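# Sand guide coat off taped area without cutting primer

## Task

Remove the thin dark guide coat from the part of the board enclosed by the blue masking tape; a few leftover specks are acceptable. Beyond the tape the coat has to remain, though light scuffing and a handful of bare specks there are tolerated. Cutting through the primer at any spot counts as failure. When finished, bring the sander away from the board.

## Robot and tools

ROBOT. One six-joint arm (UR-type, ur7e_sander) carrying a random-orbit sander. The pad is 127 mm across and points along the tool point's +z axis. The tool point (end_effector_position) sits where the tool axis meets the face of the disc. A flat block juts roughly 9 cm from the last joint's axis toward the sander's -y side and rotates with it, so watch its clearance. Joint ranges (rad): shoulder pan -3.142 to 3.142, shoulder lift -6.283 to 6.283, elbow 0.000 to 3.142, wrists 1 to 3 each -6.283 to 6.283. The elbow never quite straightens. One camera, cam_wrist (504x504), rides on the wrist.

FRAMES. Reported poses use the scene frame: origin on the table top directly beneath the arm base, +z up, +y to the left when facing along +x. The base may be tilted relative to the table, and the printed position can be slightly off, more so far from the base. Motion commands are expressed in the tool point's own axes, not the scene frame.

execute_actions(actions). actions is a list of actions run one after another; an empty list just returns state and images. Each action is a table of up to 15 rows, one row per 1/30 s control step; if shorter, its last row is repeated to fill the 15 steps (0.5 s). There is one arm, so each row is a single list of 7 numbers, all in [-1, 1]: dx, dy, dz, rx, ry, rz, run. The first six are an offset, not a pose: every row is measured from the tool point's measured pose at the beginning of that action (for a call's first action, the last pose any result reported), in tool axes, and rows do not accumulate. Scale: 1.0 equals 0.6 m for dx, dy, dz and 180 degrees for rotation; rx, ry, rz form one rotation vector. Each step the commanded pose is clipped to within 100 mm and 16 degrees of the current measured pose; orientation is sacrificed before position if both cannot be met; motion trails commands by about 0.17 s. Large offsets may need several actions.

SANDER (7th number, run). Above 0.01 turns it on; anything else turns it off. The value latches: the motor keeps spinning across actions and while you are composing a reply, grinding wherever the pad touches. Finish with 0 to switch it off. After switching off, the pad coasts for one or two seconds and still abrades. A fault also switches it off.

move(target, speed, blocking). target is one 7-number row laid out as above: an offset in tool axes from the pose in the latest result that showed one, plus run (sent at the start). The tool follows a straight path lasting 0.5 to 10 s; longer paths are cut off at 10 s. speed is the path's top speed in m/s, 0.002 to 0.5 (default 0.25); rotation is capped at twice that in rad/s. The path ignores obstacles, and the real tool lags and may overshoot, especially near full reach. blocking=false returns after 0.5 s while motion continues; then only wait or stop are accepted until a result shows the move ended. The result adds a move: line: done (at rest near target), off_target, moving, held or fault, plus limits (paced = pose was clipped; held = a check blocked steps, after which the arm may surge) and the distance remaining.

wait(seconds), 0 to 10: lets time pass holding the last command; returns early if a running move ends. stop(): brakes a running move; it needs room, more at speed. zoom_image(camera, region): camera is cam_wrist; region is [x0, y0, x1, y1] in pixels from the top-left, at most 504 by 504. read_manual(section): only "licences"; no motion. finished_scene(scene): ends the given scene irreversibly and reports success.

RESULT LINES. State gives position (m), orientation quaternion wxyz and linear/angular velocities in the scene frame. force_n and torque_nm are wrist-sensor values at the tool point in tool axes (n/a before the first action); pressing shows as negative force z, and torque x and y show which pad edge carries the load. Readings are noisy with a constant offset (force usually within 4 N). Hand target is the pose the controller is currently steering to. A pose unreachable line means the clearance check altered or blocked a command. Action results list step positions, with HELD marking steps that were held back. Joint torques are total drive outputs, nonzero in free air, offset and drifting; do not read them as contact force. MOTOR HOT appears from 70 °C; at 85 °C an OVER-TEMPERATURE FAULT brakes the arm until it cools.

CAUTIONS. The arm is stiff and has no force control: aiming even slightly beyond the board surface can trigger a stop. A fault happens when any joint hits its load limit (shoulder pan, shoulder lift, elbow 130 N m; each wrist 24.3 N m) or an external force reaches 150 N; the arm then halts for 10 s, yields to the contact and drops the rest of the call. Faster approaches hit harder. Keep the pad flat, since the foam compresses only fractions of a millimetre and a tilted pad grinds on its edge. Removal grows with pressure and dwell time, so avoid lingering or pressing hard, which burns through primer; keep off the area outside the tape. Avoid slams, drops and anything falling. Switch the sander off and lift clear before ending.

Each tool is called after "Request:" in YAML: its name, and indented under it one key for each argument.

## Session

Request:
execute_actions:
  actions: []

Scene clock: 0.00 s.
end_effector_position=(+0.4103, -0.2514, +0.4521) force_n=(-0.6, +0.9, +0.0) torque_nm=(+0.12, +0.12, -0.24) end_effector_quat_wxyz=(-0.265, +0.586, +0.705, +0.300) end_effector_velocity=(+0.000, -0.000, +0.000) end_effector_angular_velocity=(-0.000, -0.001, +0.001)
Joint positions: [-0.34  -1.814  1.648 -1.405 -1.57  -1.912]
Joint velocities: [ 0.     0.    -0.    -0.     0.    -0.001]
Joint torques (N m, as the arm reports them, + toward a larger angle): no reading
Hand target: +0.410, -0.251, +0.452; -0.265, +0.586, +0.705, +0.300

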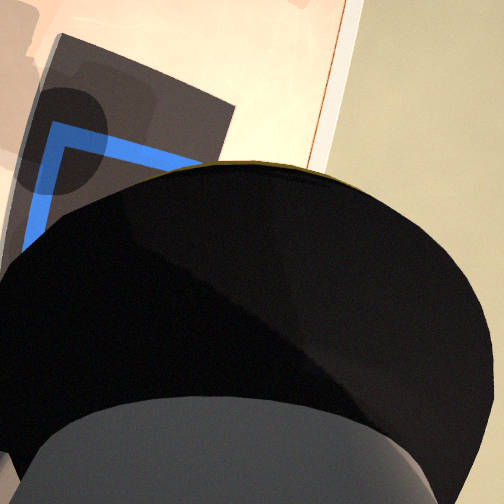

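Request:
move:
  target: [0.235,0.3,0.3,0,-0.26,0,0]

Request:
move:
  target: [0,0,0,0.035,-0.006,0,0]

Request:
move:
  target: [0,0,0,0,0,0.5,0]
  speed: 0.4

Scene clock: 5.00 s.
end_effector_position=(+0.5590, -0.0015, +0.4519) force_n=(-0.1, +0.0, +2.1) torque_nm=(-0.06, +0.11, -0.17) end_effector_quat_wxyz=(+0.036, +0.657, +0.752, +0.043) end_effector_velocity=(+0.002, +0.003, -0.001) end_effector_angular_velocity=(-0.009, +0.004, -0.001)
Joint positions: [ 0.273 -1.132  1.472 -1.633 -2.347 -1.185]
Joint velocities: [ 0.002  0.011 -0.01   0.012 -0.005  0.011]
Joint torques (N m, as the arm reports them, + toward a larger angle): [ 34.7  -16.11 -33.24  -1.1   -1.34   2.7 ]
Hand target: +0.559, -0.001, +0.452; +0.036, +0.657, +0.752, +0.043
Off the commanded pose: 0.001 m, 0 deg.
move: done

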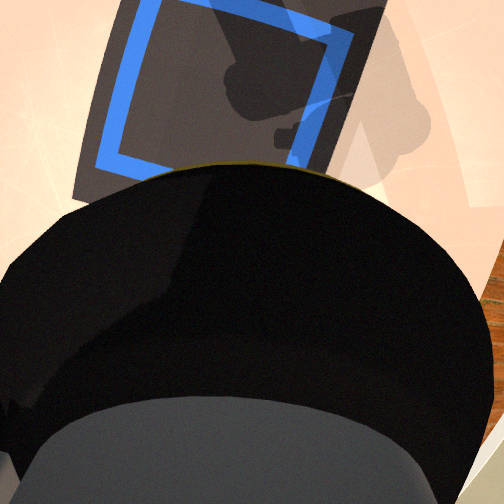

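Scene clock: 5.87 s.
end_effector_position=(+0.5589, -0.0015, +0.4519) force_n=(-0.1, +0.7, +1.7) torque_nm=(+0.01, +0.30, -0.15) end_effector_quat_wxyz=(+0.007, +0.658, +0.753, -0.004) end_effector_velocity=(+0.001, -0.000, +0.000) end_effector_angular_velocity=(-0.003, +0.012, -0.003)
Joint positions: [ 0.266 -1.076  1.363 -1.439 -2.321 -1.093]
Joint velocities: [-0.002  0.008 -0.015  0.022  0.003  0.012]
Joint torques (N m, as the arm reports them, + toward a larger angle): [ 16.53 -16.46 -33.64  -1.03   1.51   2.58]
Hand target: +0.559, -0.001, +0.452; +0.007, +0.658, +0.753, -0.004
Off the commanded pose: 0.000 m, 0 deg.
move: done

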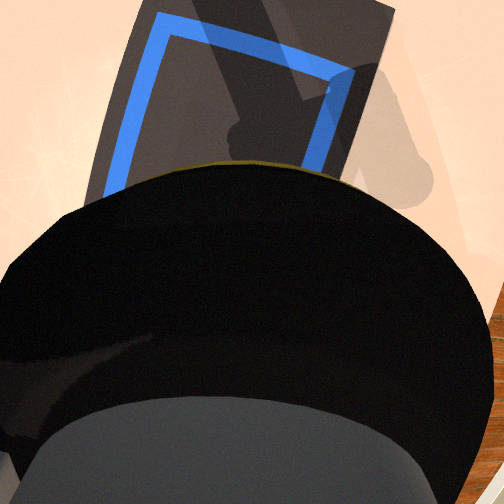

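Scene clock: 8.47 s.
end_effector_position=(+0.5589, -0.0015, +0.4518) force_n=(+1.2, -1.0, +0.0) torque_nm=(-0.25, -0.11, -0.16) end_effector_quat_wxyz=(+0.007, +0.998, +0.068, +0.002) end_effector_velocity=(-0.000, +0.001, +0.000) end_effector_angular_velocity=(-0.002, +0.001, -0.012)
Joint positions: [ 0.266 -1.076  1.363 -1.44  -2.321  0.476]
Joint velocities: [ 0.001  0.002 -0.003  0.005 -0.     0.016]
Joint torques (N m, as the arm reports them, + toward a larger angle): [ 35.57 -16.24 -35.47  -0.87  -1.16   2.77]
Hand target: +0.559, -0.001, +0.452; +0.008, +0.998, +0.067, +0.002
Off the commanded pose: 0.000 m, 0 deg.
move: done

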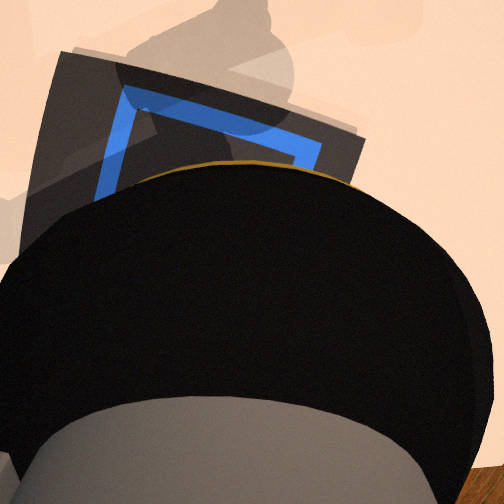

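Request:
move:
  target: [-0.1,0.043,0.635,0.0045,-0.001,0.089,0]

Scene clock: 13.27 s.
end_effector_position=(+0.5056, -0.0411, +0.0712) force_n=(-1.2, -0.4, +0.7) torque_nm=(-0.06, +0.03, -0.17) end_effector_quat_wxyz=(+0.000, +0.997, -0.072, +0.001) end_effector_velocity=(+0.000, -0.000, -0.003) end_effector_angular_velocity=(+0.001, -0.006, -0.003)
Joint positions: [-0.246 -0.954  2.138 -2.86  -2.39   0.032]
Joint velocities: [-0.005  0.006  0.003 -0.023  0.002 -0.011]
Joint torques (N m, as the arm reports them, + toward a larger angle): [ 18.68 -20.94   8.05  -4.16   1.61  -2.78]
Hand target: +0.506, -0.041, +0.071; +0.000, +0.997, -0.072, +0.002
Off the commanded pose: 0.001 m, 0 deg.
move: done

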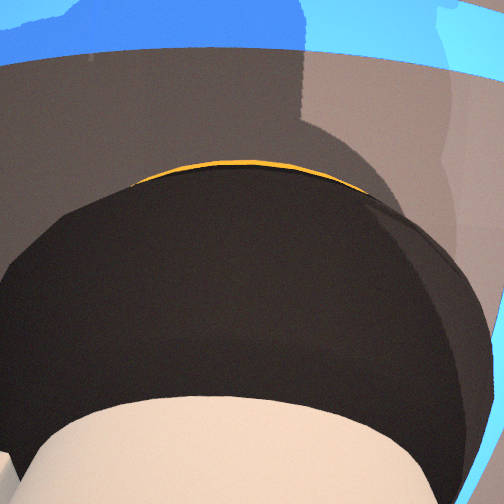

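Request:
execute_actions:
  actions:
    - [[0,0,0.0033,0,0,0,0]]

Request:
execute_actions:
  actions:
    - [[0,0,0.0033,0,0,0,0]]

Request:
move:
  target: [0,-0.06,0,0,0,0,0]
  speed: 0.1

Scene clock: 17.33 s.
end_effector_position=(+0.5056, -0.0411, +0.0693) force_n=(-1.8, -0.9, +1.0) torque_nm=(-0.04, +0.28, -0.15) end_effector_quat_wxyz=(+0.000, +0.997, -0.072, +0.001) end_effector_velocity=(-0.001, +0.001, -0.000) end_effector_angular_velocity=(+0.000, +0.001, +0.003)
Joint positions: [-0.249 -0.95   2.138 -2.867 -2.389  0.028]
Joint velocities: [ 0.     0.     0.001  0.001  0.    -0.001]
Joint torques (N m, as the arm reports them, + toward a larger angle): [ 18.44 -21.99   7.18  -3.9    1.55  -2.81]
Hand target: +0.506, -0.041, +0.069; +0.000, +0.997, -0.072, +0.001
Off the commanded pose: 0.000 m, 0 deg.
Step readings (end_effector_position):
0: (+0.5056, -0.0411, +0.0709)
1: (+0.5056, -0.0411, +0.0709)
2: (+0.5056, -0.0411, +0.0706)
4: (+0.5056, -0.0411, +0.0700)
8: (+0.5056, -0.0411, +0.0695)
15: end_effector_position above

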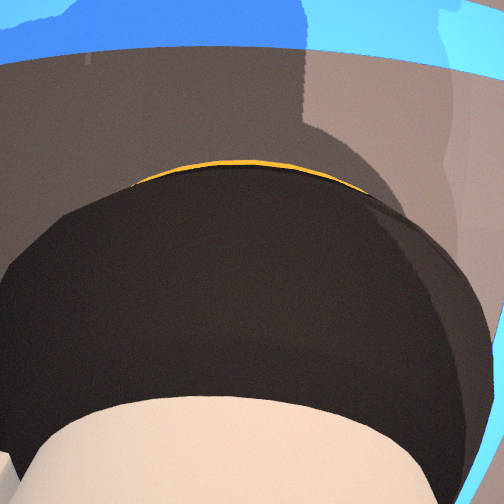

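Scene clock: 17.83 s.
end_effector_position=(+0.5056, -0.0411, +0.0673) force_n=(-3.3, +0.0, +2.1) torque_nm=(-0.01, +0.43, -0.12) end_effector_quat_wxyz=(+0.000, +0.997, -0.072, +0.001) end_effector_velocity=(-0.000, +0.001, +0.000) end_effector_angular_velocity=(+0.000, -0.001, +0.001)
Joint positions: [-0.252 -0.946  2.138 -2.875 -2.389  0.024]
Joint velocities: [ 0.001  0.001  0.    -0.002 -0.    -0.   ]
Joint torques (N m, as the arm reports them, + toward a larger angle): [ 18.04 -21.61   7.45  -3.9    1.53  -3.  ]
Hand target: +0.506, -0.041, +0.067; +0.000, +0.997, -0.072, +0.001
Off the commanded pose: 0.000 m, 0 deg.
Step readings (end_effector_position):
0: (+0.5056, -0.0411, +0.0693)
1: (+0.5056, -0.0411, +0.0692)
2: (+0.5056, -0.0411, +0.0689)
4: (+0.5056, -0.0411, +0.0683)
8: (+0.5056, -0.0411, +0.0676)
15: end_effector_position above

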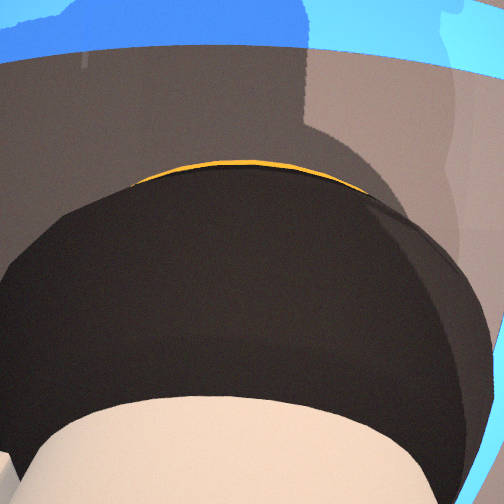

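Scene clock: 18.77 s.
end_effector_position=(+0.5107, -0.0057, +0.0673) force_n=(-0.4, +0.8, +0.2) torque_nm=(+0.10, +0.13, -0.26) end_effector_quat_wxyz=(+0.000, +0.997, -0.072, +0.001) end_effector_velocity=(+0.000, +0.003, +0.000) end_effector_angular_velocity=(-0.000, -0.001, -0.001)
Joint positions: [-0.203 -0.883  2.105 -2.852 -2.393  0.095]
Joint velocities: [ 0.005  0.004 -0.002  0.001 -0.     0.007]
Joint torques (N m, as the arm reports them, + toward a larger angle): [ 39.82 -21.41 -19.41  -0.91  -1.15   2.72]
Hand target: +0.511, -0.005, +0.067; +0.000, +0.997, -0.072, +0.001
Off the commanded pose: 0.000 m, 0 deg.
move: done

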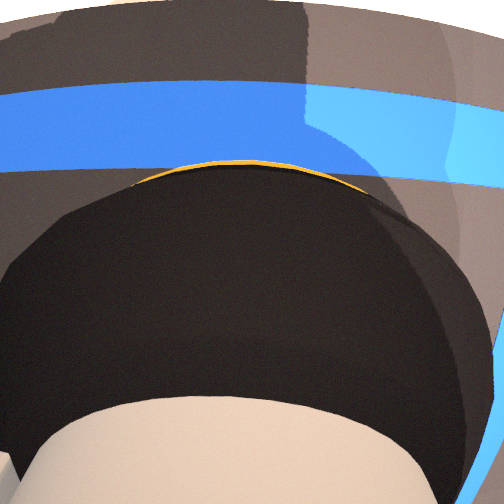

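Request:
move:
  target: [0,0,0.025,0,0,0,0]
  speed: 0.04

Request:
execute_actions:
  actions:
    - [[0,0,0.003,0,0,0,0]]

Request:
execute_actions:
  actions:
    - [[0,0,0.003,0,0,0,0]]

Request:
execute_actions:
  actions:
    - [[0,0,0.003,0,0,0,0]]

Scene clock: 22.43 s.
end_effector_position=(+0.5107, -0.0057, +0.0525) force_n=(+1.1, +1.1, +2.8) torque_nm=(+0.22, -0.11, -0.12) end_effector_quat_wxyz=(+0.000, +0.997, -0.072, +0.001) end_effector_velocity=(-0.000, -0.000, -0.003) end_effector_angular_velocity=(+0.000, +0.001, +0.001)
Joint positions: [-0.225 -0.853  2.106 -2.907 -2.392  0.064]
Joint velocities: [-0.004  0.005  0.    -0.008  0.    -0.006]
Joint torques (N m, as the arm reports them, + toward a larger angle): [ 18.49 -23.29   7.95  -3.57   1.51  -2.81]
Hand target: +0.511, -0.006, +0.052; +0.000, +0.997, -0.072, +0.001
Off the commanded pose: 0.000 m, 0 deg.
move: done

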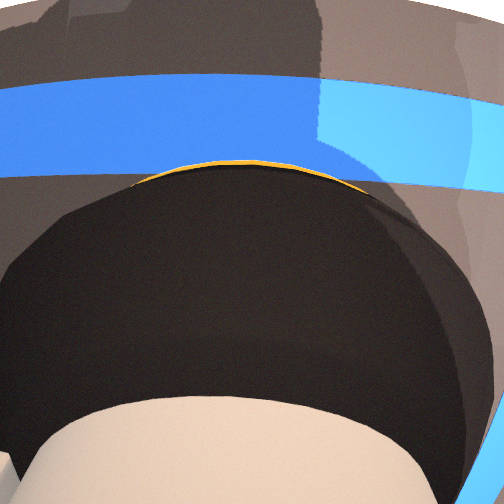

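Scene clock: 22.93 s.
end_effector_position=(+0.5107, -0.0057, +0.0508) force_n=(+1.5, +0.2, +1.2) torque_nm=(+0.11, -0.07, -0.16) end_effector_quat_wxyz=(+0.000, +0.997, -0.072, +0.001) end_effector_velocity=(+0.001, -0.001, +0.000) end_effector_angular_velocity=(+0.000, -0.002, -0.002)
Joint positions: [-0.227 -0.849  2.106 -2.913 -2.392  0.06 ]
Joint velocities: [-0.001  0.    -0.003 -0.001  0.    -0.001]
Joint torques (N m, as the arm reports them, + toward a larger angle): [ 19.03 -23.34   8.24  -4.06   1.63  -2.82]
Hand target: +0.511, -0.006, +0.051; +0.000, +0.997, -0.072, +0.001
Off the commanded pose: 0.000 m, 0 deg.
Step readings (end_effector_position):
0: (+0.5107, -0.0057, +0.0525)
1: (+0.5107, -0.0057, +0.0524)
2: (+0.5107, -0.0057, +0.0522)
4: (+0.5107, -0.0057, +0.0516)
8: (+0.5107, -0.0057, +0.0510)
15: end_effector_position above

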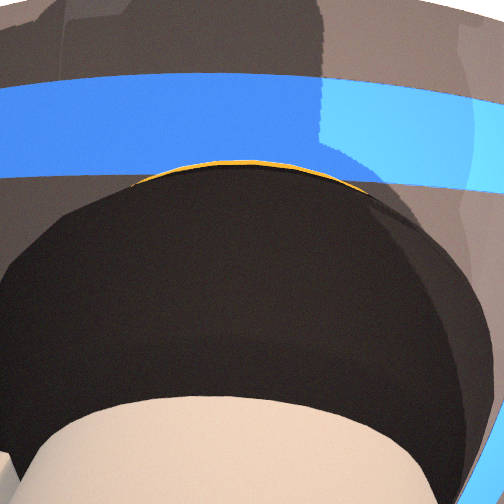

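Scene clock: 23.43 s.
end_effector_position=(+0.5107, -0.0057, +0.0490) force_n=(-2.5, +1.3, +2.0) torque_nm=(+0.10, +0.51, -0.32) end_effector_quat_wxyz=(+0.000, +0.997, -0.072, +0.001) end_effector_velocity=(-0.000, +0.000, -0.001) end_effector_angular_velocity=(-0.000, +0.002, +0.002)
Joint positions: [-0.23  -0.845  2.106 -2.92  -2.391  0.056]
Joint velocities: [-0.001  0.001 -0.     0.001 -0.    -0.001]
Joint torques (N m, as the arm reports them, + toward a larger angle): [ 20.33 -23.17   7.58  -3.93   1.53  -2.78]
Hand target: +0.511, -0.006, +0.049; +0.000, +0.997, -0.072, +0.001
Off the commanded pose: 0.000 m, 0 deg.
Step readings (end_effector_position):
0: (+0.5107, -0.0057, +0.0508)
1: (+0.5107, -0.0057, +0.0507)
2: (+0.5107, -0.0057, +0.0505)
4: (+0.5107, -0.0057, +0.0499)
8: (+0.5107, -0.0057, +0.0493)
15: end_effector_position above

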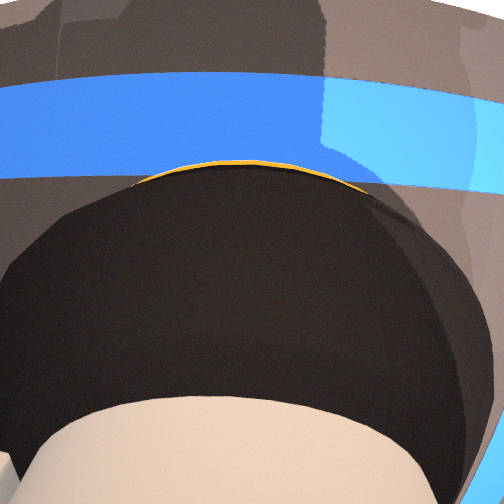

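Scene clock: 23.93 s.
end_effector_position=(+0.5107, -0.0057, +0.0473) force_n=(-0.3, +2.3, -2.3) torque_nm=(+0.34, +0.08, -0.18) end_effector_quat_wxyz=(+0.000, +0.997, -0.072, +0.001) end_effector_velocity=(-0.000, +0.000, -0.000) end_effector_angular_velocity=(+0.000, +0.001, +0.002)
Joint positions: [-0.232 -0.842  2.106 -2.926 -2.391  0.052]
Joint velocities: [-0.     0.001 -0.001  0.001  0.    -0.001]
Joint torques (N m, as the arm reports them, + toward a larger angle): [ 19.77 -23.84   7.81  -3.76   1.55  -2.83]
Hand target: +0.511, -0.006, +0.047; +0.000, +0.997, -0.072, +0.001
Off the commanded pose: 0.000 m, 0 deg.
Step readings (end_effector_position):
0: (+0.5107, -0.0057, +0.0490)
1: (+0.5107, -0.0057, +0.0490)
2: (+0.5107, -0.0057, +0.0487)
4: (+0.5107, -0.0057, +0.0481)
8: (+0.5107, -0.0057, +0.0475)
15: end_effector_position above

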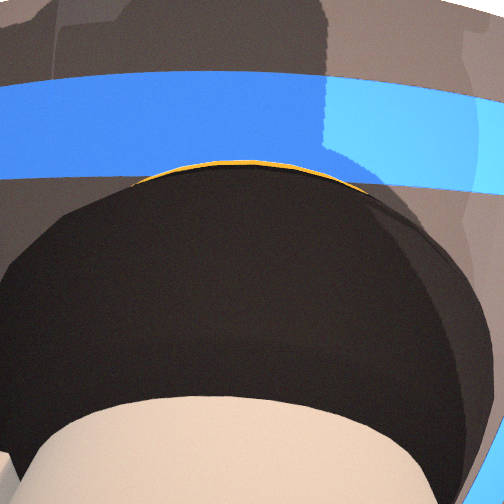

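Meanwhile locate the corner while hovering.

Request:
move:
  target: [0.05,-0.025,0.002,0,0,0,0]
  speed: 0.05

Request:
execute_actions:
  actions:
    - [[0,0,0.002,0,0,0,0]]

Request:
execute_actions:
  actions:
    - [[0,0,0.002,0,0,0,0]]

Scene clock: 29.17 s.
end_effector_position=(+0.5422, +0.0047, +0.0462) force_n=(+0.6, -2.3, +2.1) torque_nm=(-0.34, +0.09, -0.12) end_effector_quat_wxyz=(+0.000, +0.997, -0.072, +0.001) end_effector_velocity=(+0.003, +0.001, +0.000) end_effector_angular_velocity=(+0.000, +0.001, +0.001)
Joint positions: [-0.217 -0.798  2.01  -2.857 -2.392  0.075]
Joint velocities: [ 0.001  0.004 -0.009  0.008 -0.     0.002]
Joint torques (N m, as the arm reports them, + toward a larger angle): [ 40.69 -24.37 -19.04  -0.72  -1.04   2.75]
Hand target: +0.543, +0.005, +0.046; +0.000, +0.997, -0.072, +0.001
Off the commanded pose: 0.000 m, 0 deg.
move: done

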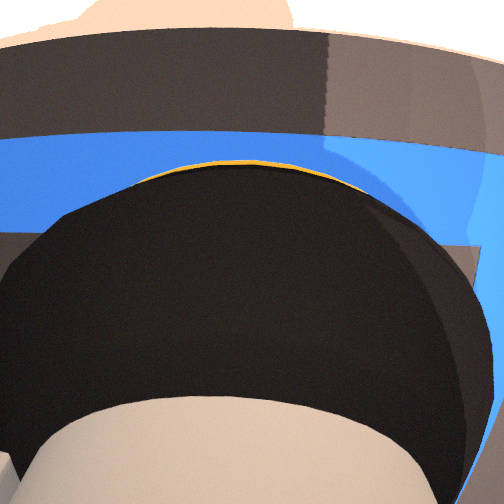

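Scene clock: 29.67 s.
end_effector_position=(+0.5424, +0.0046, +0.0450) force_n=(-1.8, +1.3, +0.4) torque_nm=(+0.22, +0.28, -0.18) end_effector_quat_wxyz=(+0.000, +0.997, -0.072, +0.002) end_effector_velocity=(+0.001, +0.000, +0.001) end_effector_angular_velocity=(+0.000, -0.001, +0.001)
Joint positions: [-0.219 -0.795  2.009 -2.861 -2.392  0.072]
Joint velocities: [ 0.001  0.    -0.002  0.001  0.    -0.001]
Joint torques (N m, as the arm reports them, + toward a larger angle): [ 21.61 -25.1    5.1   -3.99   1.43  -2.97]
Hand target: +0.542, +0.005, +0.045; +0.000, +0.997, -0.072, +0.001
Off the commanded pose: 0.000 m, 0 deg.
Step readings (end_effector_position):
0: (+0.5422, +0.0047, +0.0462)
1: (+0.5423, +0.0047, +0.0461)
2: (+0.5423, +0.0048, +0.0460)
4: (+0.5423, +0.0048, +0.0457)
8: (+0.5424, +0.0047, +0.0452)
15: end_effector_position above

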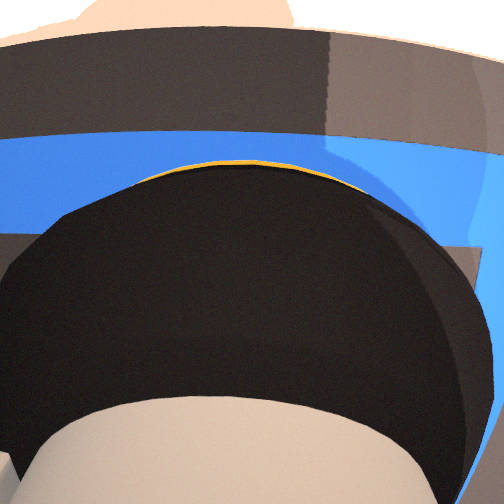

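Scene clock: 30.17 s.
end_effector_position=(+0.5424, +0.0046, +0.0439) force_n=(-0.9, +0.2, +3.9) torque_nm=(-0.09, +0.27, -0.27) end_effector_quat_wxyz=(+0.000, +0.997, -0.072, +0.002) end_effector_velocity=(+0.000, +0.000, -0.000) end_effector_angular_velocity=(+0.000, -0.000, -0.000)
Joint positions: [-0.22  -0.793  2.009 -2.865 -2.392  0.07 ]
Joint velocities: [-0.     0.001 -0.    -0.001  0.    -0.001]
Joint torques (N m, as the arm reports them, + toward a larger angle): [ 21.9  -24.46   3.28  -4.03   1.58  -2.85]
Hand target: +0.542, +0.005, +0.044; +0.000, +0.997, -0.072, +0.002
Off the commanded pose: 0.000 m, 0 deg.
Step readings (end_effector_position):
0: (+0.5424, +0.0046, +0.0450)
1: (+0.5424, +0.0046, +0.0450)
2: (+0.5424, +0.0046, +0.0448)
4: (+0.5424, +0.0046, +0.0444)
8: (+0.5424, +0.0046, +0.0440)
15: end_effector_position above

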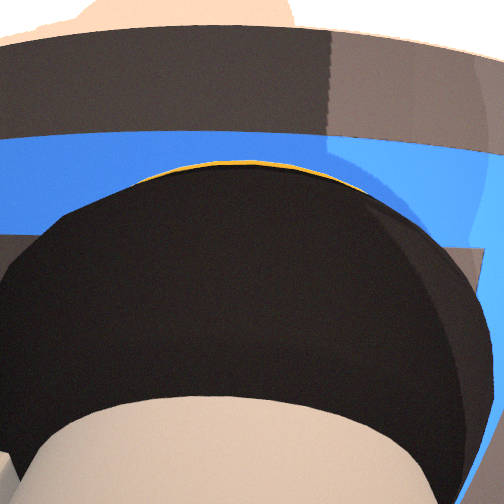

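Request:
move:
  target: [0.028,0,0.0015,0,0,0,0]
  speed: 0.04

Request:
execute_actions:
  actions:
    - [[0,0,0.0015,0,0,0,0]]

Request:
execute_actions:
  actions:
    - [[0,0,0.0015,0,0,0,0]]

Scene clock: 33.57 s.
end_effector_position=(+0.5587, +0.0023, +0.0431) force_n=(-13.0, +1.2, -28.6) torque_nm=(+0.03, -0.07, -0.13) end_effector_quat_wxyz=(+0.000, +0.997, -0.072, +0.002) end_effector_velocity=(+0.003, -0.000, +0.000) end_effector_angular_velocity=(-0.000, -0.000, +0.000)
Joint positions: [-0.223 -0.781  1.963 -2.834 -2.392  0.066]
Joint velocities: [ 0.     0.002 -0.008  0.006 -0.    -0.   ]
Joint torques (N m, as the arm reports them, + toward a larger angle): [ 10.15 -17.52 -22.2   -1.11   1.19  -2.73]
Hand target: +0.559, +0.002, +0.043; +0.000, +0.997, -0.072, +0.002
Off the commanded pose: 0.000 m, 0 deg.
move: done

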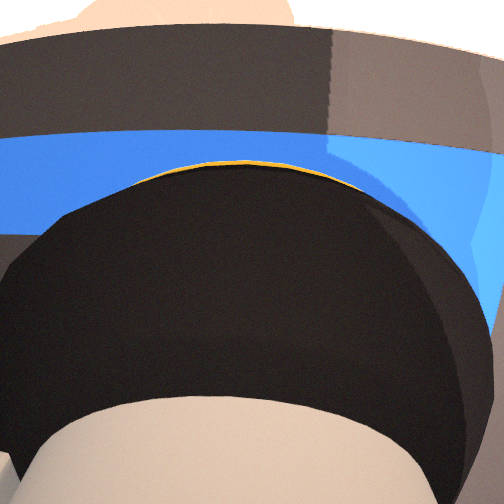

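Scene clock: 34.07 s.
end_effector_position=(+0.5588, +0.0022, +0.0423) force_n=(-19.2, -0.6, -50.0) torque_nm=(-0.22, -0.19, -0.23) end_effector_quat_wxyz=(+0.000, +0.997, -0.072, +0.002) end_effector_velocity=(+0.000, -0.000, -0.000) end_effector_angular_velocity=(-0.000, +0.000, +0.000)
Joint positions: [-0.224 -0.78   1.963 -2.837 -2.392  0.064]
Joint velocities: [-0.     0.    -0.     0.    -0.    -0.001]
Joint torques (N m, as the arm reports them, + toward a larger angle): [-0.75 -8.91 -2.17 -2.86  1.56 -2.82]
Hand target: +0.559, +0.002, +0.042; +0.000, +0.997, -0.072, +0.002
Off the commanded pose: 0.000 m, 0 deg.
Step readings (end_effector_position):
0: (+0.5587, +0.0023, +0.0431)
1: (+0.5588, +0.0023, +0.0430)
2: (+0.5588, +0.0023, +0.0429)
4: (+0.5588, +0.0023, +0.0426)
8: (+0.5588, +0.0023, +0.0424)
15: end_effector_position above

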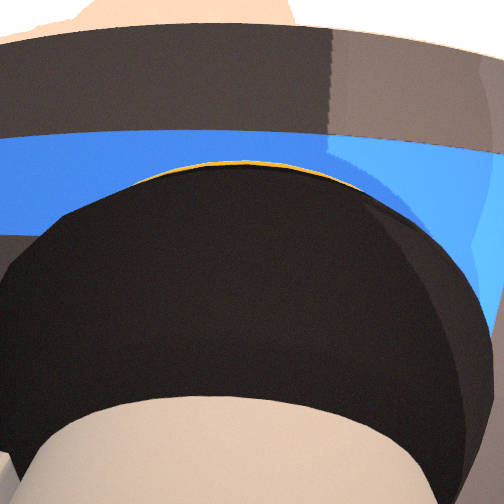

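Scene clock: 34.57 s.
end_effector_position=(+0.5589, +0.0023, +0.0414) force_n=(-26.0, +1.0, -50.0) torque_nm=(-0.08, +0.04, -0.32) end_effector_quat_wxyz=(+0.000, +0.997, -0.072, +0.002) end_effector_velocity=(+0.000, -0.000, -0.000) end_effector_angular_velocity=(-0.000, +0.000, -0.000)
Joint positions: [-0.225 -0.778  1.963 -2.84  -2.392  0.063]
Joint velocities: [-0.001  0.    -0.001 -0.    -0.    -0.001]
Joint torques (N m, as the arm reports them, + toward a larger angle): [-13.83   3.23  -5.86  -1.65   1.46  -2.99]
Hand target: +0.559, +0.002, +0.041; +0.000, +0.997, -0.072, +0.002
Off the commanded pose: 0.000 m, 0 deg.
Step readings (end_effector_position):
0: (+0.5588, +0.0022, +0.0423)
1: (+0.5588, +0.0022, +0.0422)
2: (+0.5589, +0.0022, +0.0421)
4: (+0.5589, +0.0022, +0.0418)
8: (+0.5589, +0.0023, +0.0416)
15: end_effector_position above

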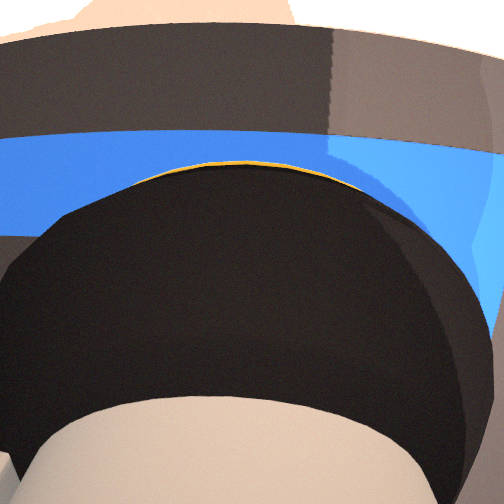

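Request:
execute_actions:
  actions:
    - [[0,0,-0.0027,0,0,0,0]]

Request:
move:
  target: [-0.16,0,-0.0003,0,0,0,0]
  speed: 0.06

Scene clock: 36.57 s.
end_effector_position=(+0.5588, +0.0022, +0.0429) force_n=(-16.8, -1.9, -37.7) torque_nm=(+0.13, +0.08, -0.14) end_effector_quat_wxyz=(+0.000, +0.997, -0.072, +0.002) end_effector_velocity=(-0.001, +0.000, +0.000) end_effector_angular_velocity=(-0.000, +0.002, +0.002)
Joint positions: [-0.223 -0.781  1.963 -2.835 -2.392  0.066]
Joint velocities: [ 0.    -0.001  0.001  0.003 -0.     0.   ]
Joint torques (N m, as the arm reports them, + toward a larger angle): [ 26.99 -30.73  -7.96  -0.79  -1.52   2.91]
Hand target: +0.559, +0.002, +0.043; +0.000, +0.997, -0.072, +0.002
Off the commanded pose: 0.000 m, 0 deg.
Step readings (end_effector_position):
0: (+0.5588, +0.0022, +0.0413)
1: (+0.5588, +0.0022, +0.0414)
2: (+0.5588, +0.0022, +0.0415)
4: (+0.5588, +0.0022, +0.0419)
8: (+0.5588, +0.0022, +0.0425)
15: end_effector_position above

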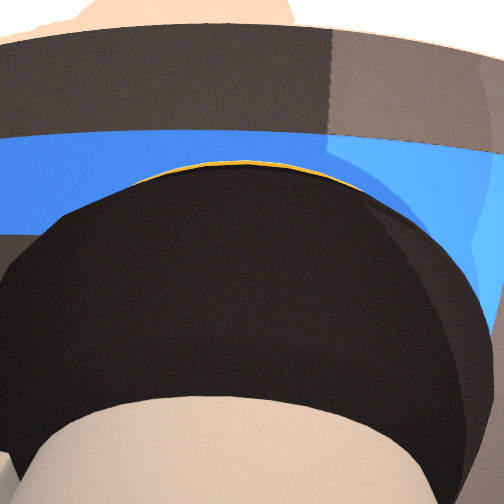

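Scene clock: 38.60 s.
end_effector_position=(+0.4641, +0.0160, +0.0427) force_n=(+15.1, -1.5, -29.4) torque_nm=(-0.12, -0.24, -0.16) end_effector_quat_wxyz=(+0.000, +0.997, -0.072, +0.002) end_effector_velocity=(-0.003, +0.000, -0.000) end_effector_angular_velocity=(+0.000, +0.000, +0.002)
Joint positions: [-0.213 -0.822  2.219 -3.039 -2.393  0.08 ]
Joint velocities: [-0.    -0.001  0.009 -0.008  0.    -0.002]
Joint torques (N m, as the arm reports them, + toward a larger angle): [ 26.93 -22.14  22.92   0.05  -0.06   2.38]
Hand target: +0.464, +0.016, +0.043; +0.000, +0.997, -0.072, +0.002
Off the commanded pose: 0.000 m, 0 deg.
move: done

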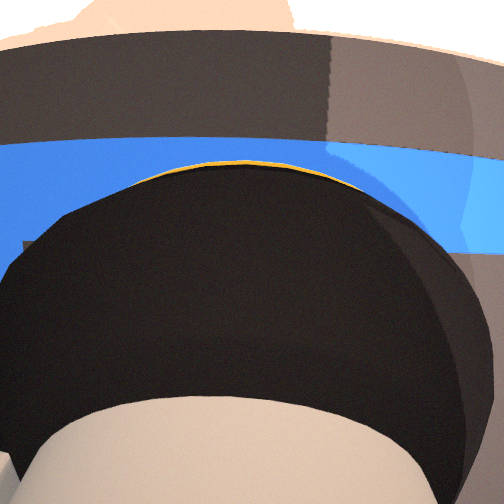

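Request:
move:
  target: [-0.017,0.0025,0.0001,0,0,0,0]
  speed: 0.04

Request:
execute_actions:
  actions:
    - [[0,0,0,0,0,0,1]]
    - [[0,0,0,0,0,0,1]]

Request:
move:
  target: [0.177,-0.0035,0.0002,0,0,0,1]
  speed: 0.025

Request:
move:
  target: [0.003,0.153,0,0,0,0,1]
  speed: 0.035

Request:
execute_actions:
  actions:
    - [[0,0,0,0,0,0,1]]
    - [[0,0,0,0,0,0,1]]

Request:
move:
  target: [-0.177,0.0035,-0.0002,0,0,0,1]
  speed: 0.025

Request:
execute_actions:
  actions:
    - [[0,0,0,0,0,0,1]]

Request:
move:
  target: [-0.002,-0.09,0,0,0,0,1]
  speed: 0.035

Request:
move:
  target: [0.09,0.27,-0.45,0,0,0,0]
  speed: 0.2

Scene clock: 48.20 s.
end_effector_position=(+0.4541, +0.0160, +0.0427) force_n=(+15.2, -1.7, -30.5) torque_nm=(+0.20, -0.09, -0.08) end_effector_quat_wxyz=(+0.000, +0.997, -0.072, +0.002) end_effector_velocity=(-0.002, +0.000, +0.000) end_effector_angular_velocity=(+0.000, -0.001, +0.001)
Joint positions: [-0.214 -0.825  2.246 -3.063 -2.393  0.079]
Joint velocities: [ 0.    -0.001  0.006 -0.006  0.    -0.001]
Joint torques (N m, as the arm reports them, + toward a larger angle): [  5.38 -20.84  20.45   0.26   0.67  -2.96]
Hand target: +0.454, +0.016, +0.043; +0.000, +0.997, -0.072, +0.002
Off the commanded pose: 0.000 m, 0 deg.
move: done

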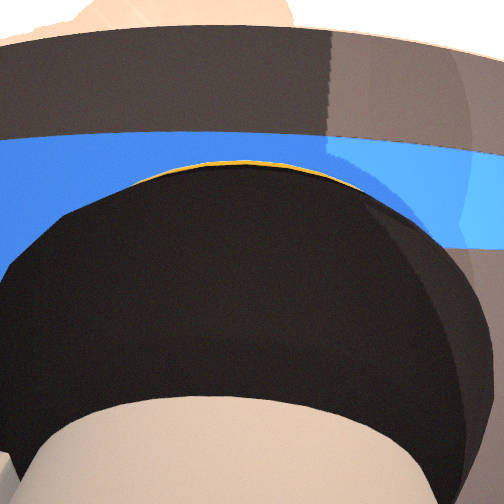

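Scene clock: 49.20 s.
end_effector_position=(+0.4540, +0.0160, +0.0426) force_n=(+3.9, -1.9, -32.8) torque_nm=(-0.15, +0.18, -0.28) end_effector_quat_wxyz=(+0.000, +0.997, -0.072, +0.002) end_effector_velocity=(+0.000, -0.000, -0.000) end_effector_angular_velocity=(-0.000, +0.001, -0.001)
Joint positions: [-0.214 -0.826  2.247 -3.063 -2.393  0.079]
Joint velocities: [-0.001  0.    -0.     0.     0.     0.   ]
Joint torques (N m, as the arm reports them, + toward a larger angle): [ 14.66 -12.36  -7.77   0.05   0.03   0.24]
Hand target: +0.454, +0.016, +0.043; +0.000, +0.997, -0.072, +0.002
Off the commanded pose: 0.000 m, 0 deg.
Step readings (end_effector_position; steps 1 to 15: 1st action; 16 to 30: 2nd action):
0: (+0.4541, +0.0160, +0.0427)
1: (+0.4540, +0.0160, +0.0426)
2: (+0.4539, +0.0161, +0.0426)
4: (+0.4539, +0.0160, +0.0426)
8: (+0.4539, +0.0160, +0.0426)
15: (+0.4540, +0.0160, +0.0426)
16: (+0.4540, +0.0160, +0.0426)
17: (+0.4540, +0.0160, +0.0426)
19: (+0.4540, +0.0160, +0.0426)
23: (+0.4540, +0.0160, +0.0426)
30: end_effector_position above

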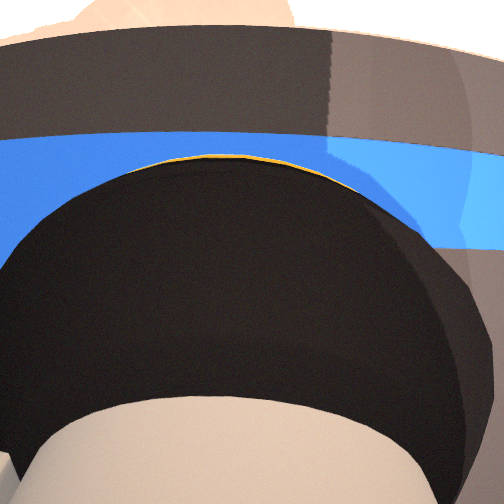

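Scene clock: 53.77 s.
end_effector_position=(+0.5591, +0.0028, +0.0429) force_n=(+2.3, -4.8, -37.1) torque_nm=(-0.59, -0.29, -0.11) end_effector_quat_wxyz=(+0.000, +0.997, -0.072, +0.002) end_effector_velocity=(+0.003, -0.000, -0.000) end_effector_angular_velocity=(-0.000, +0.000, -0.001)
Joint positions: [-0.222 -0.78   1.962 -2.833 -2.392  0.067]
Joint velocities: [-0.     0.002 -0.008  0.005 -0.     0.001]
Joint torques (N m, as the arm reports them, + toward a larger angle): [  8.1  -13.18 -14.02   1.8    0.44  -2.38]
Hand target: +0.559, +0.003, +0.043; +0.000, +0.997, -0.072, +0.002
Off the commanded pose: 0.000 m, 0 deg.
move: done

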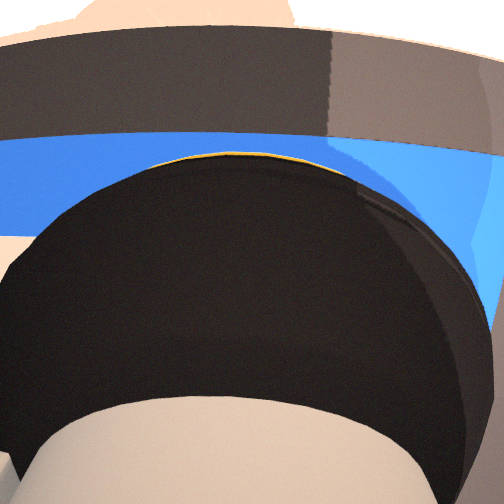

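Scene clock: 56.77 s.
end_effector_position=(+0.5478, -0.0880, +0.0430) force_n=(-3.9, +3.6, -30.4) torque_nm=(+0.70, -0.05, -0.12) end_effector_quat_wxyz=(+0.000, +0.997, -0.072, +0.002) end_effector_velocity=(-0.001, -0.003, +0.000) end_effector_angular_velocity=(-0.000, -0.000, +0.001)
Joint positions: [-0.339 -0.929  2.033 -2.877 -2.376 -0.101]
Joint velocities: [-0.003 -0.004  0.002 -0.002  0.    -0.006]
Joint torques (N m, as the arm reports them, + toward a larger angle): [  8.94 -27.95  12.08  -1.98   1.24  -2.65]
Hand target: +0.548, -0.088, +0.043; +0.000, +0.997, -0.072, +0.002
Off the commanded pose: 0.000 m, 0 deg.
move: done

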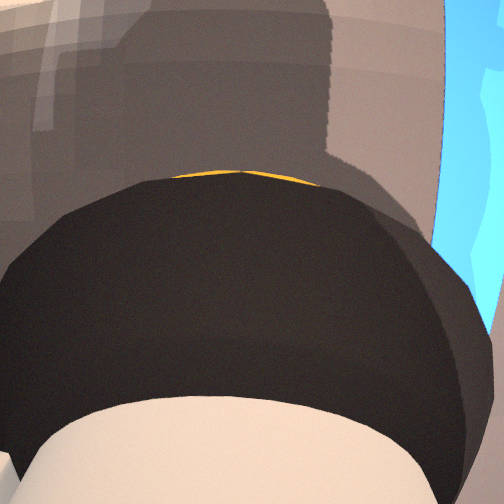

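Scene clock: 57.77 s.
end_effector_position=(+0.5478, -0.0881, +0.0429) force_n=(+3.0, -3.4, -27.4) torque_nm=(-0.65, +0.02, -0.17) end_effector_quat_wxyz=(+0.000, +0.997, -0.072, +0.002) end_effector_velocity=(+0.001, -0.001, +0.001) end_effector_angular_velocity=(-0.000, -0.003, -0.002)
Joint positions: [-0.339 -0.929  2.033 -2.877 -2.376 -0.101]
Joint velocities: [ 0.    -0.    -0.001 -0.003  0.    -0.   ]
Joint torques (N m, as the arm reports them, + toward a larger angle): [ 21.68 -16.6    7.62  -0.05  -0.51   1.69]
Hand target: +0.548, -0.088, +0.043; +0.000, +0.997, -0.072, +0.002
Off the commanded pose: 0.000 m, 0 deg.
Step readings (end_effector_position; steps 1 to 15: 1st action; 16 to 30: 2nd action):
0: (+0.5478, -0.0880, +0.0430)
1: (+0.5478, -0.0881, +0.0430)
2: (+0.5478, -0.0881, +0.0430)
4: (+0.5478, -0.0881, +0.0430)
8: (+0.5478, -0.0881, +0.0430)
15: (+0.5478, -0.0881, +0.0429)
16: (+0.5478, -0.0881, +0.0429)
17: (+0.5478, -0.0881, +0.0429)
19: (+0.5478, -0.0881, +0.0429)
23: (+0.5478, -0.0881, +0.0429)
30: end_effector_position above

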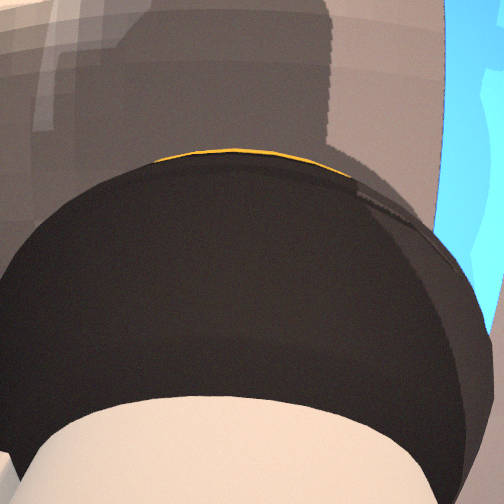

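Scene clock: 62.33 s.
end_effector_position=(+0.4427, -0.0749, +0.0427) force_n=(-0.6, -1.3, -35.2) torque_nm=(-0.14, -0.08, -0.15) end_effector_quat_wxyz=(+0.000, +0.997, -0.072, +0.002) end_effector_velocity=(-0.002, +0.000, +0.001) end_effector_angular_velocity=(-0.000, -0.002, +0.001)
Joint positions: [-0.359 -0.997  2.328 -3.125 -2.371 -0.13 ]
Joint velocities: [ 0.001 -0.001  0.006 -0.008 -0.    -0.002]
Joint torques (N m, as the arm reports them, + toward a larger angle): [  4.71 -25.56  14.52  -1.9    1.13  -2.71]
Hand target: +0.442, -0.075, +0.043; +0.000, +0.997, -0.072, +0.002
Off the commanded pose: 0.000 m, 0 deg.
move: done

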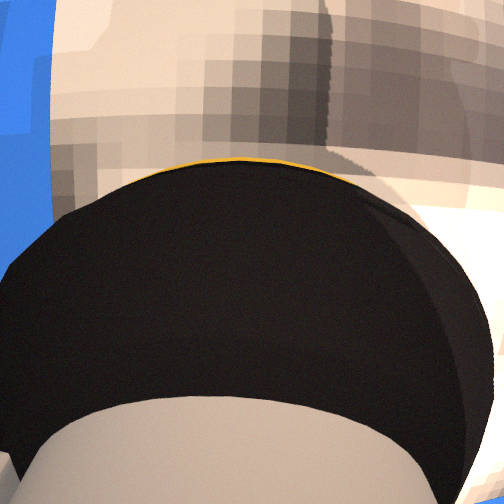

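Scene clock: 62.83 s.
end_effector_position=(+0.4426, -0.0749, +0.0427) force_n=(-0.1, -2.4, -33.0) torque_nm=(-0.45, +0.01, -0.08) end_effector_quat_wxyz=(+0.000, +0.997, -0.072, +0.002) end_effector_velocity=(-0.000, +0.001, +0.000) end_effector_angular_velocity=(+0.001, +0.001, +0.003)
Joint positions: [-0.359 -0.997  2.328 -3.125 -2.371 -0.13 ]
Joint velocities: [ 0.001  0.     0.     0.003  0.    -0.   ]
Joint torques (N m, as the arm reports them, + toward a larger angle): [  8.23 -20.77  -5.44   1.41   0.57  -1.1 ]
Hand target: +0.443, -0.075, +0.043; +0.000, +0.997, -0.072, +0.002
Off the commanded pose: 0.000 m, 0 deg.
Step readings (end_effector_position):
0: (+0.4427, -0.0749, +0.0427)
1: (+0.4426, -0.0749, +0.0427)
2: (+0.4426, -0.0749, +0.0427)
4: (+0.4426, -0.0749, +0.0427)
8: (+0.4426, -0.0749, +0.0427)
15: end_effector_position above

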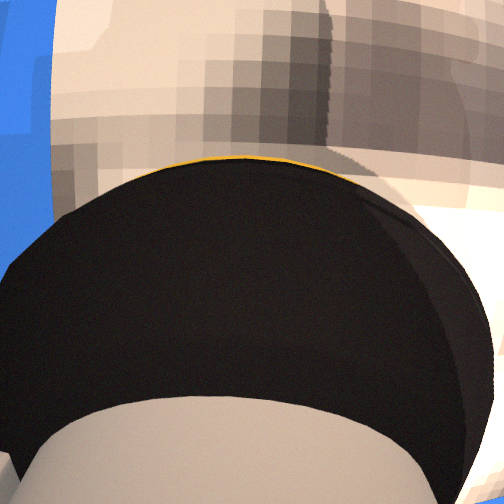

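Scene clock: 64.73 s.
end_effector_position=(+0.4491, -0.0215, +0.0427) force_n=(+0.0, -0.8, -34.0) torque_nm=(-0.06, +0.48, -0.23) end_effector_quat_wxyz=(+0.000, +0.997, -0.072, +0.002) end_effector_velocity=(+0.000, +0.002, -0.000) end_effector_angular_velocity=(+0.001, +0.000, -0.002)
Joint positions: [-0.273 -0.895  2.286 -3.096 -2.387 -0.007]
Joint velocities: [ 0.003  0.005 -0.002  0.001  0.     0.007]
Joint torques (N m, as the arm reports them, + toward a larger angle): [ 23.36  -8.68 -12.7    1.4   -1.09   2.77]
Hand target: +0.449, -0.021, +0.043; +0.000, +0.997, -0.072, +0.001
Off the commanded pose: 0.000 m, 0 deg.
move: done

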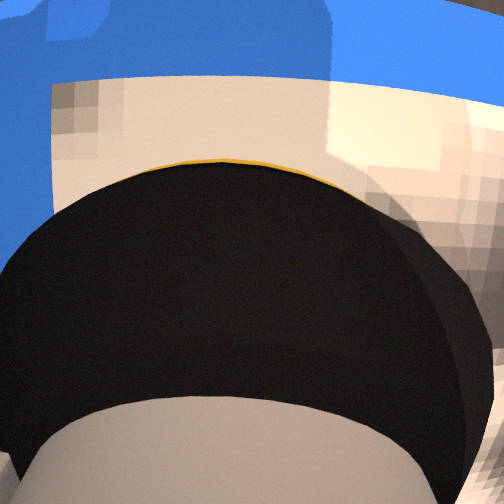

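Scene clock: 66.97 s.
end_effector_position=(+0.4784, -0.1892, +0.3130) force_n=(-0.8, -1.9, -0.2) torque_nm=(-0.21, +0.19, +0.01) end_effector_quat_wxyz=(+0.000, +0.997, -0.072, +0.002) end_effector_velocity=(+0.000, -0.001, +0.002) end_effector_angular_velocity=(+0.000, +0.003, -0.000)
Joint positions: [-0.088 -1.524  1.921 -1.904 -2.393  0.264]
Joint velocities: [ 0.002 -0.    -0.009  0.014  0.001  0.006]
Joint torques (N m, as the arm reports them, + toward a larger angle): [ 26.11 -11.05 -31.26  -0.49   1.55   2.48]
Hand target: +0.478, -0.189, +0.313; +0.000, +0.997, -0.072, +0.001
Off the commanded pose: 0.000 m, 0 deg.
move: done

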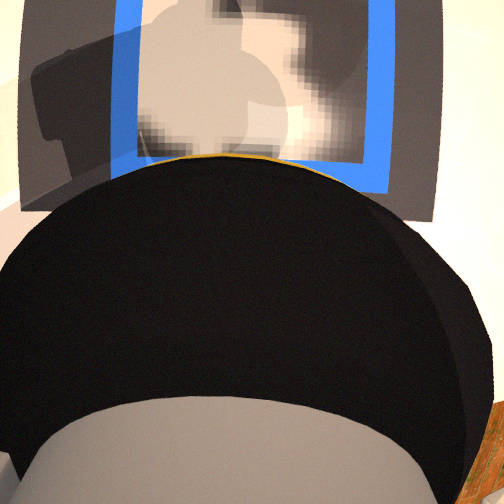

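Request:
move:
  target: [-0.088,-0.163,0.4475,0,-0.001,0,0]
  speed: 0.2

Request:
execute_actions:
  actions:
    - [[0,0,0.0015,0,0,0,0]]

Request:
execute_actions:
  actions:
    - [[0,0,0.001,0,0,0,0]]

Scene clock: 73.07 s.
end_effector_position=(+0.4411, -0.0853, +0.0443) force_n=(+1.3, +1.3, +0.9) torque_nm=(+0.22, -0.17, -0.24) end_effector_quat_wxyz=(+0.000, +0.997, -0.072, -0.000) end_effector_velocity=(+0.000, +0.001, -0.002) end_effector_angular_velocity=(-0.000, -0.004, +0.002)
Joint positions: [-0.374 -1.023  2.333 -3.114 -2.368 -0.147]
Joint velocities: [-0.002  0.009  0.001 -0.018  0.002 -0.009]
Joint torques (N m, as the arm reports them, + toward a larger angle): [ 15.29 -19.41  10.79  -4.     1.83  -2.76]
Hand target: +0.441, -0.085, +0.044; +0.000, +0.997, -0.072, +0.000
Off the commanded pose: 0.000 m, 0 deg.
move: done

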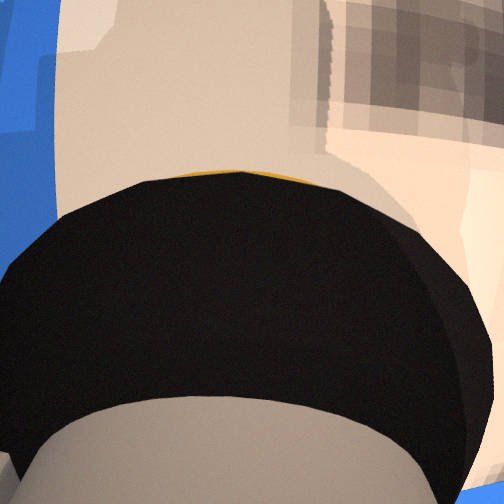

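Scene clock: 73.57 s.
end_effector_position=(+0.4411, -0.0853, +0.0434) force_n=(-0.7, +0.1, -2.4) torque_nm=(+0.04, +0.15, -0.23) end_effector_quat_wxyz=(+0.000, +0.997, -0.072, -0.000) end_effector_velocity=(+0.000, +0.000, +0.000) end_effector_angular_velocity=(+0.000, -0.001, +0.001)
Joint positions: [-0.375 -1.021  2.334 -3.118 -2.368 -0.149]
Joint velocities: [ 0.     0.    -0.    -0.001  0.    -0.002]
Joint torques (N m, as the arm reports them, + toward a larger angle): [ 13.79 -18.23   4.81  -3.79   1.59  -2.8 ]
Hand target: +0.441, -0.085, +0.043; +0.000, +0.997, -0.072, -0.000
Off the commanded pose: 0.000 m, 0 deg.
Step readings (end_effector_position):
0: (+0.4411, -0.0853, +0.0443)
1: (+0.4411, -0.0853, +0.0442)
2: (+0.4411, -0.0853, +0.0441)
4: (+0.4411, -0.0853, +0.0438)
8: (+0.4411, -0.0853, +0.0435)
15: end_effector_position above

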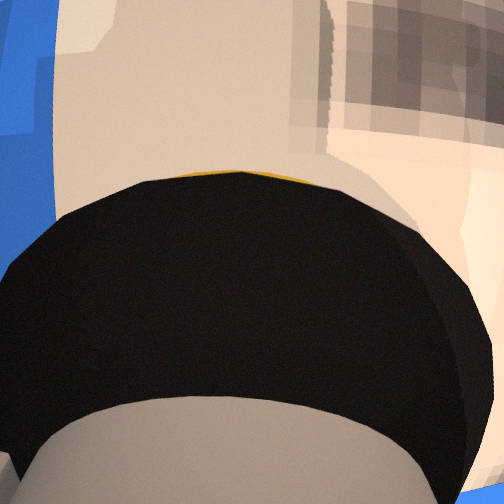

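Scene clock: 74.07 s.
end_effector_position=(+0.4411, -0.0853, +0.0428) force_n=(-6.1, +0.1, -25.2) torque_nm=(-0.08, +0.48, -0.28) end_effector_quat_wxyz=(+0.000, +0.997, -0.072, -0.000) end_effector_velocity=(+0.000, +0.000, -0.000) end_effector_angular_velocity=(+0.000, +0.000, -0.001)
Joint positions: [-0.376 -1.019  2.334 -3.121 -2.368 -0.15 ]
Joint velocities: [-0.     0.001 -0.001  0.     0.     0.001]
Joint torques (N m, as the arm reports them, + toward a larger angle): [  6.14 -12.78   1.8   -2.65   1.62  -2.97]
Hand target: +0.441, -0.085, +0.043; +0.000, +0.997, -0.072, -0.000
Off the commanded pose: 0.000 m, 0 deg.
Step readings (end_effector_position):
0: (+0.4411, -0.0853, +0.0434)
1: (+0.4411, -0.0853, +0.0434)
2: (+0.4411, -0.0853, +0.0433)
4: (+0.4411, -0.0853, +0.0431)
8: (+0.4411, -0.0853, +0.0429)
15: end_effector_position above

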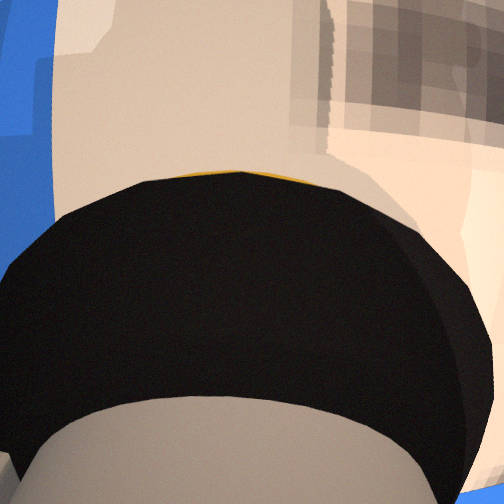

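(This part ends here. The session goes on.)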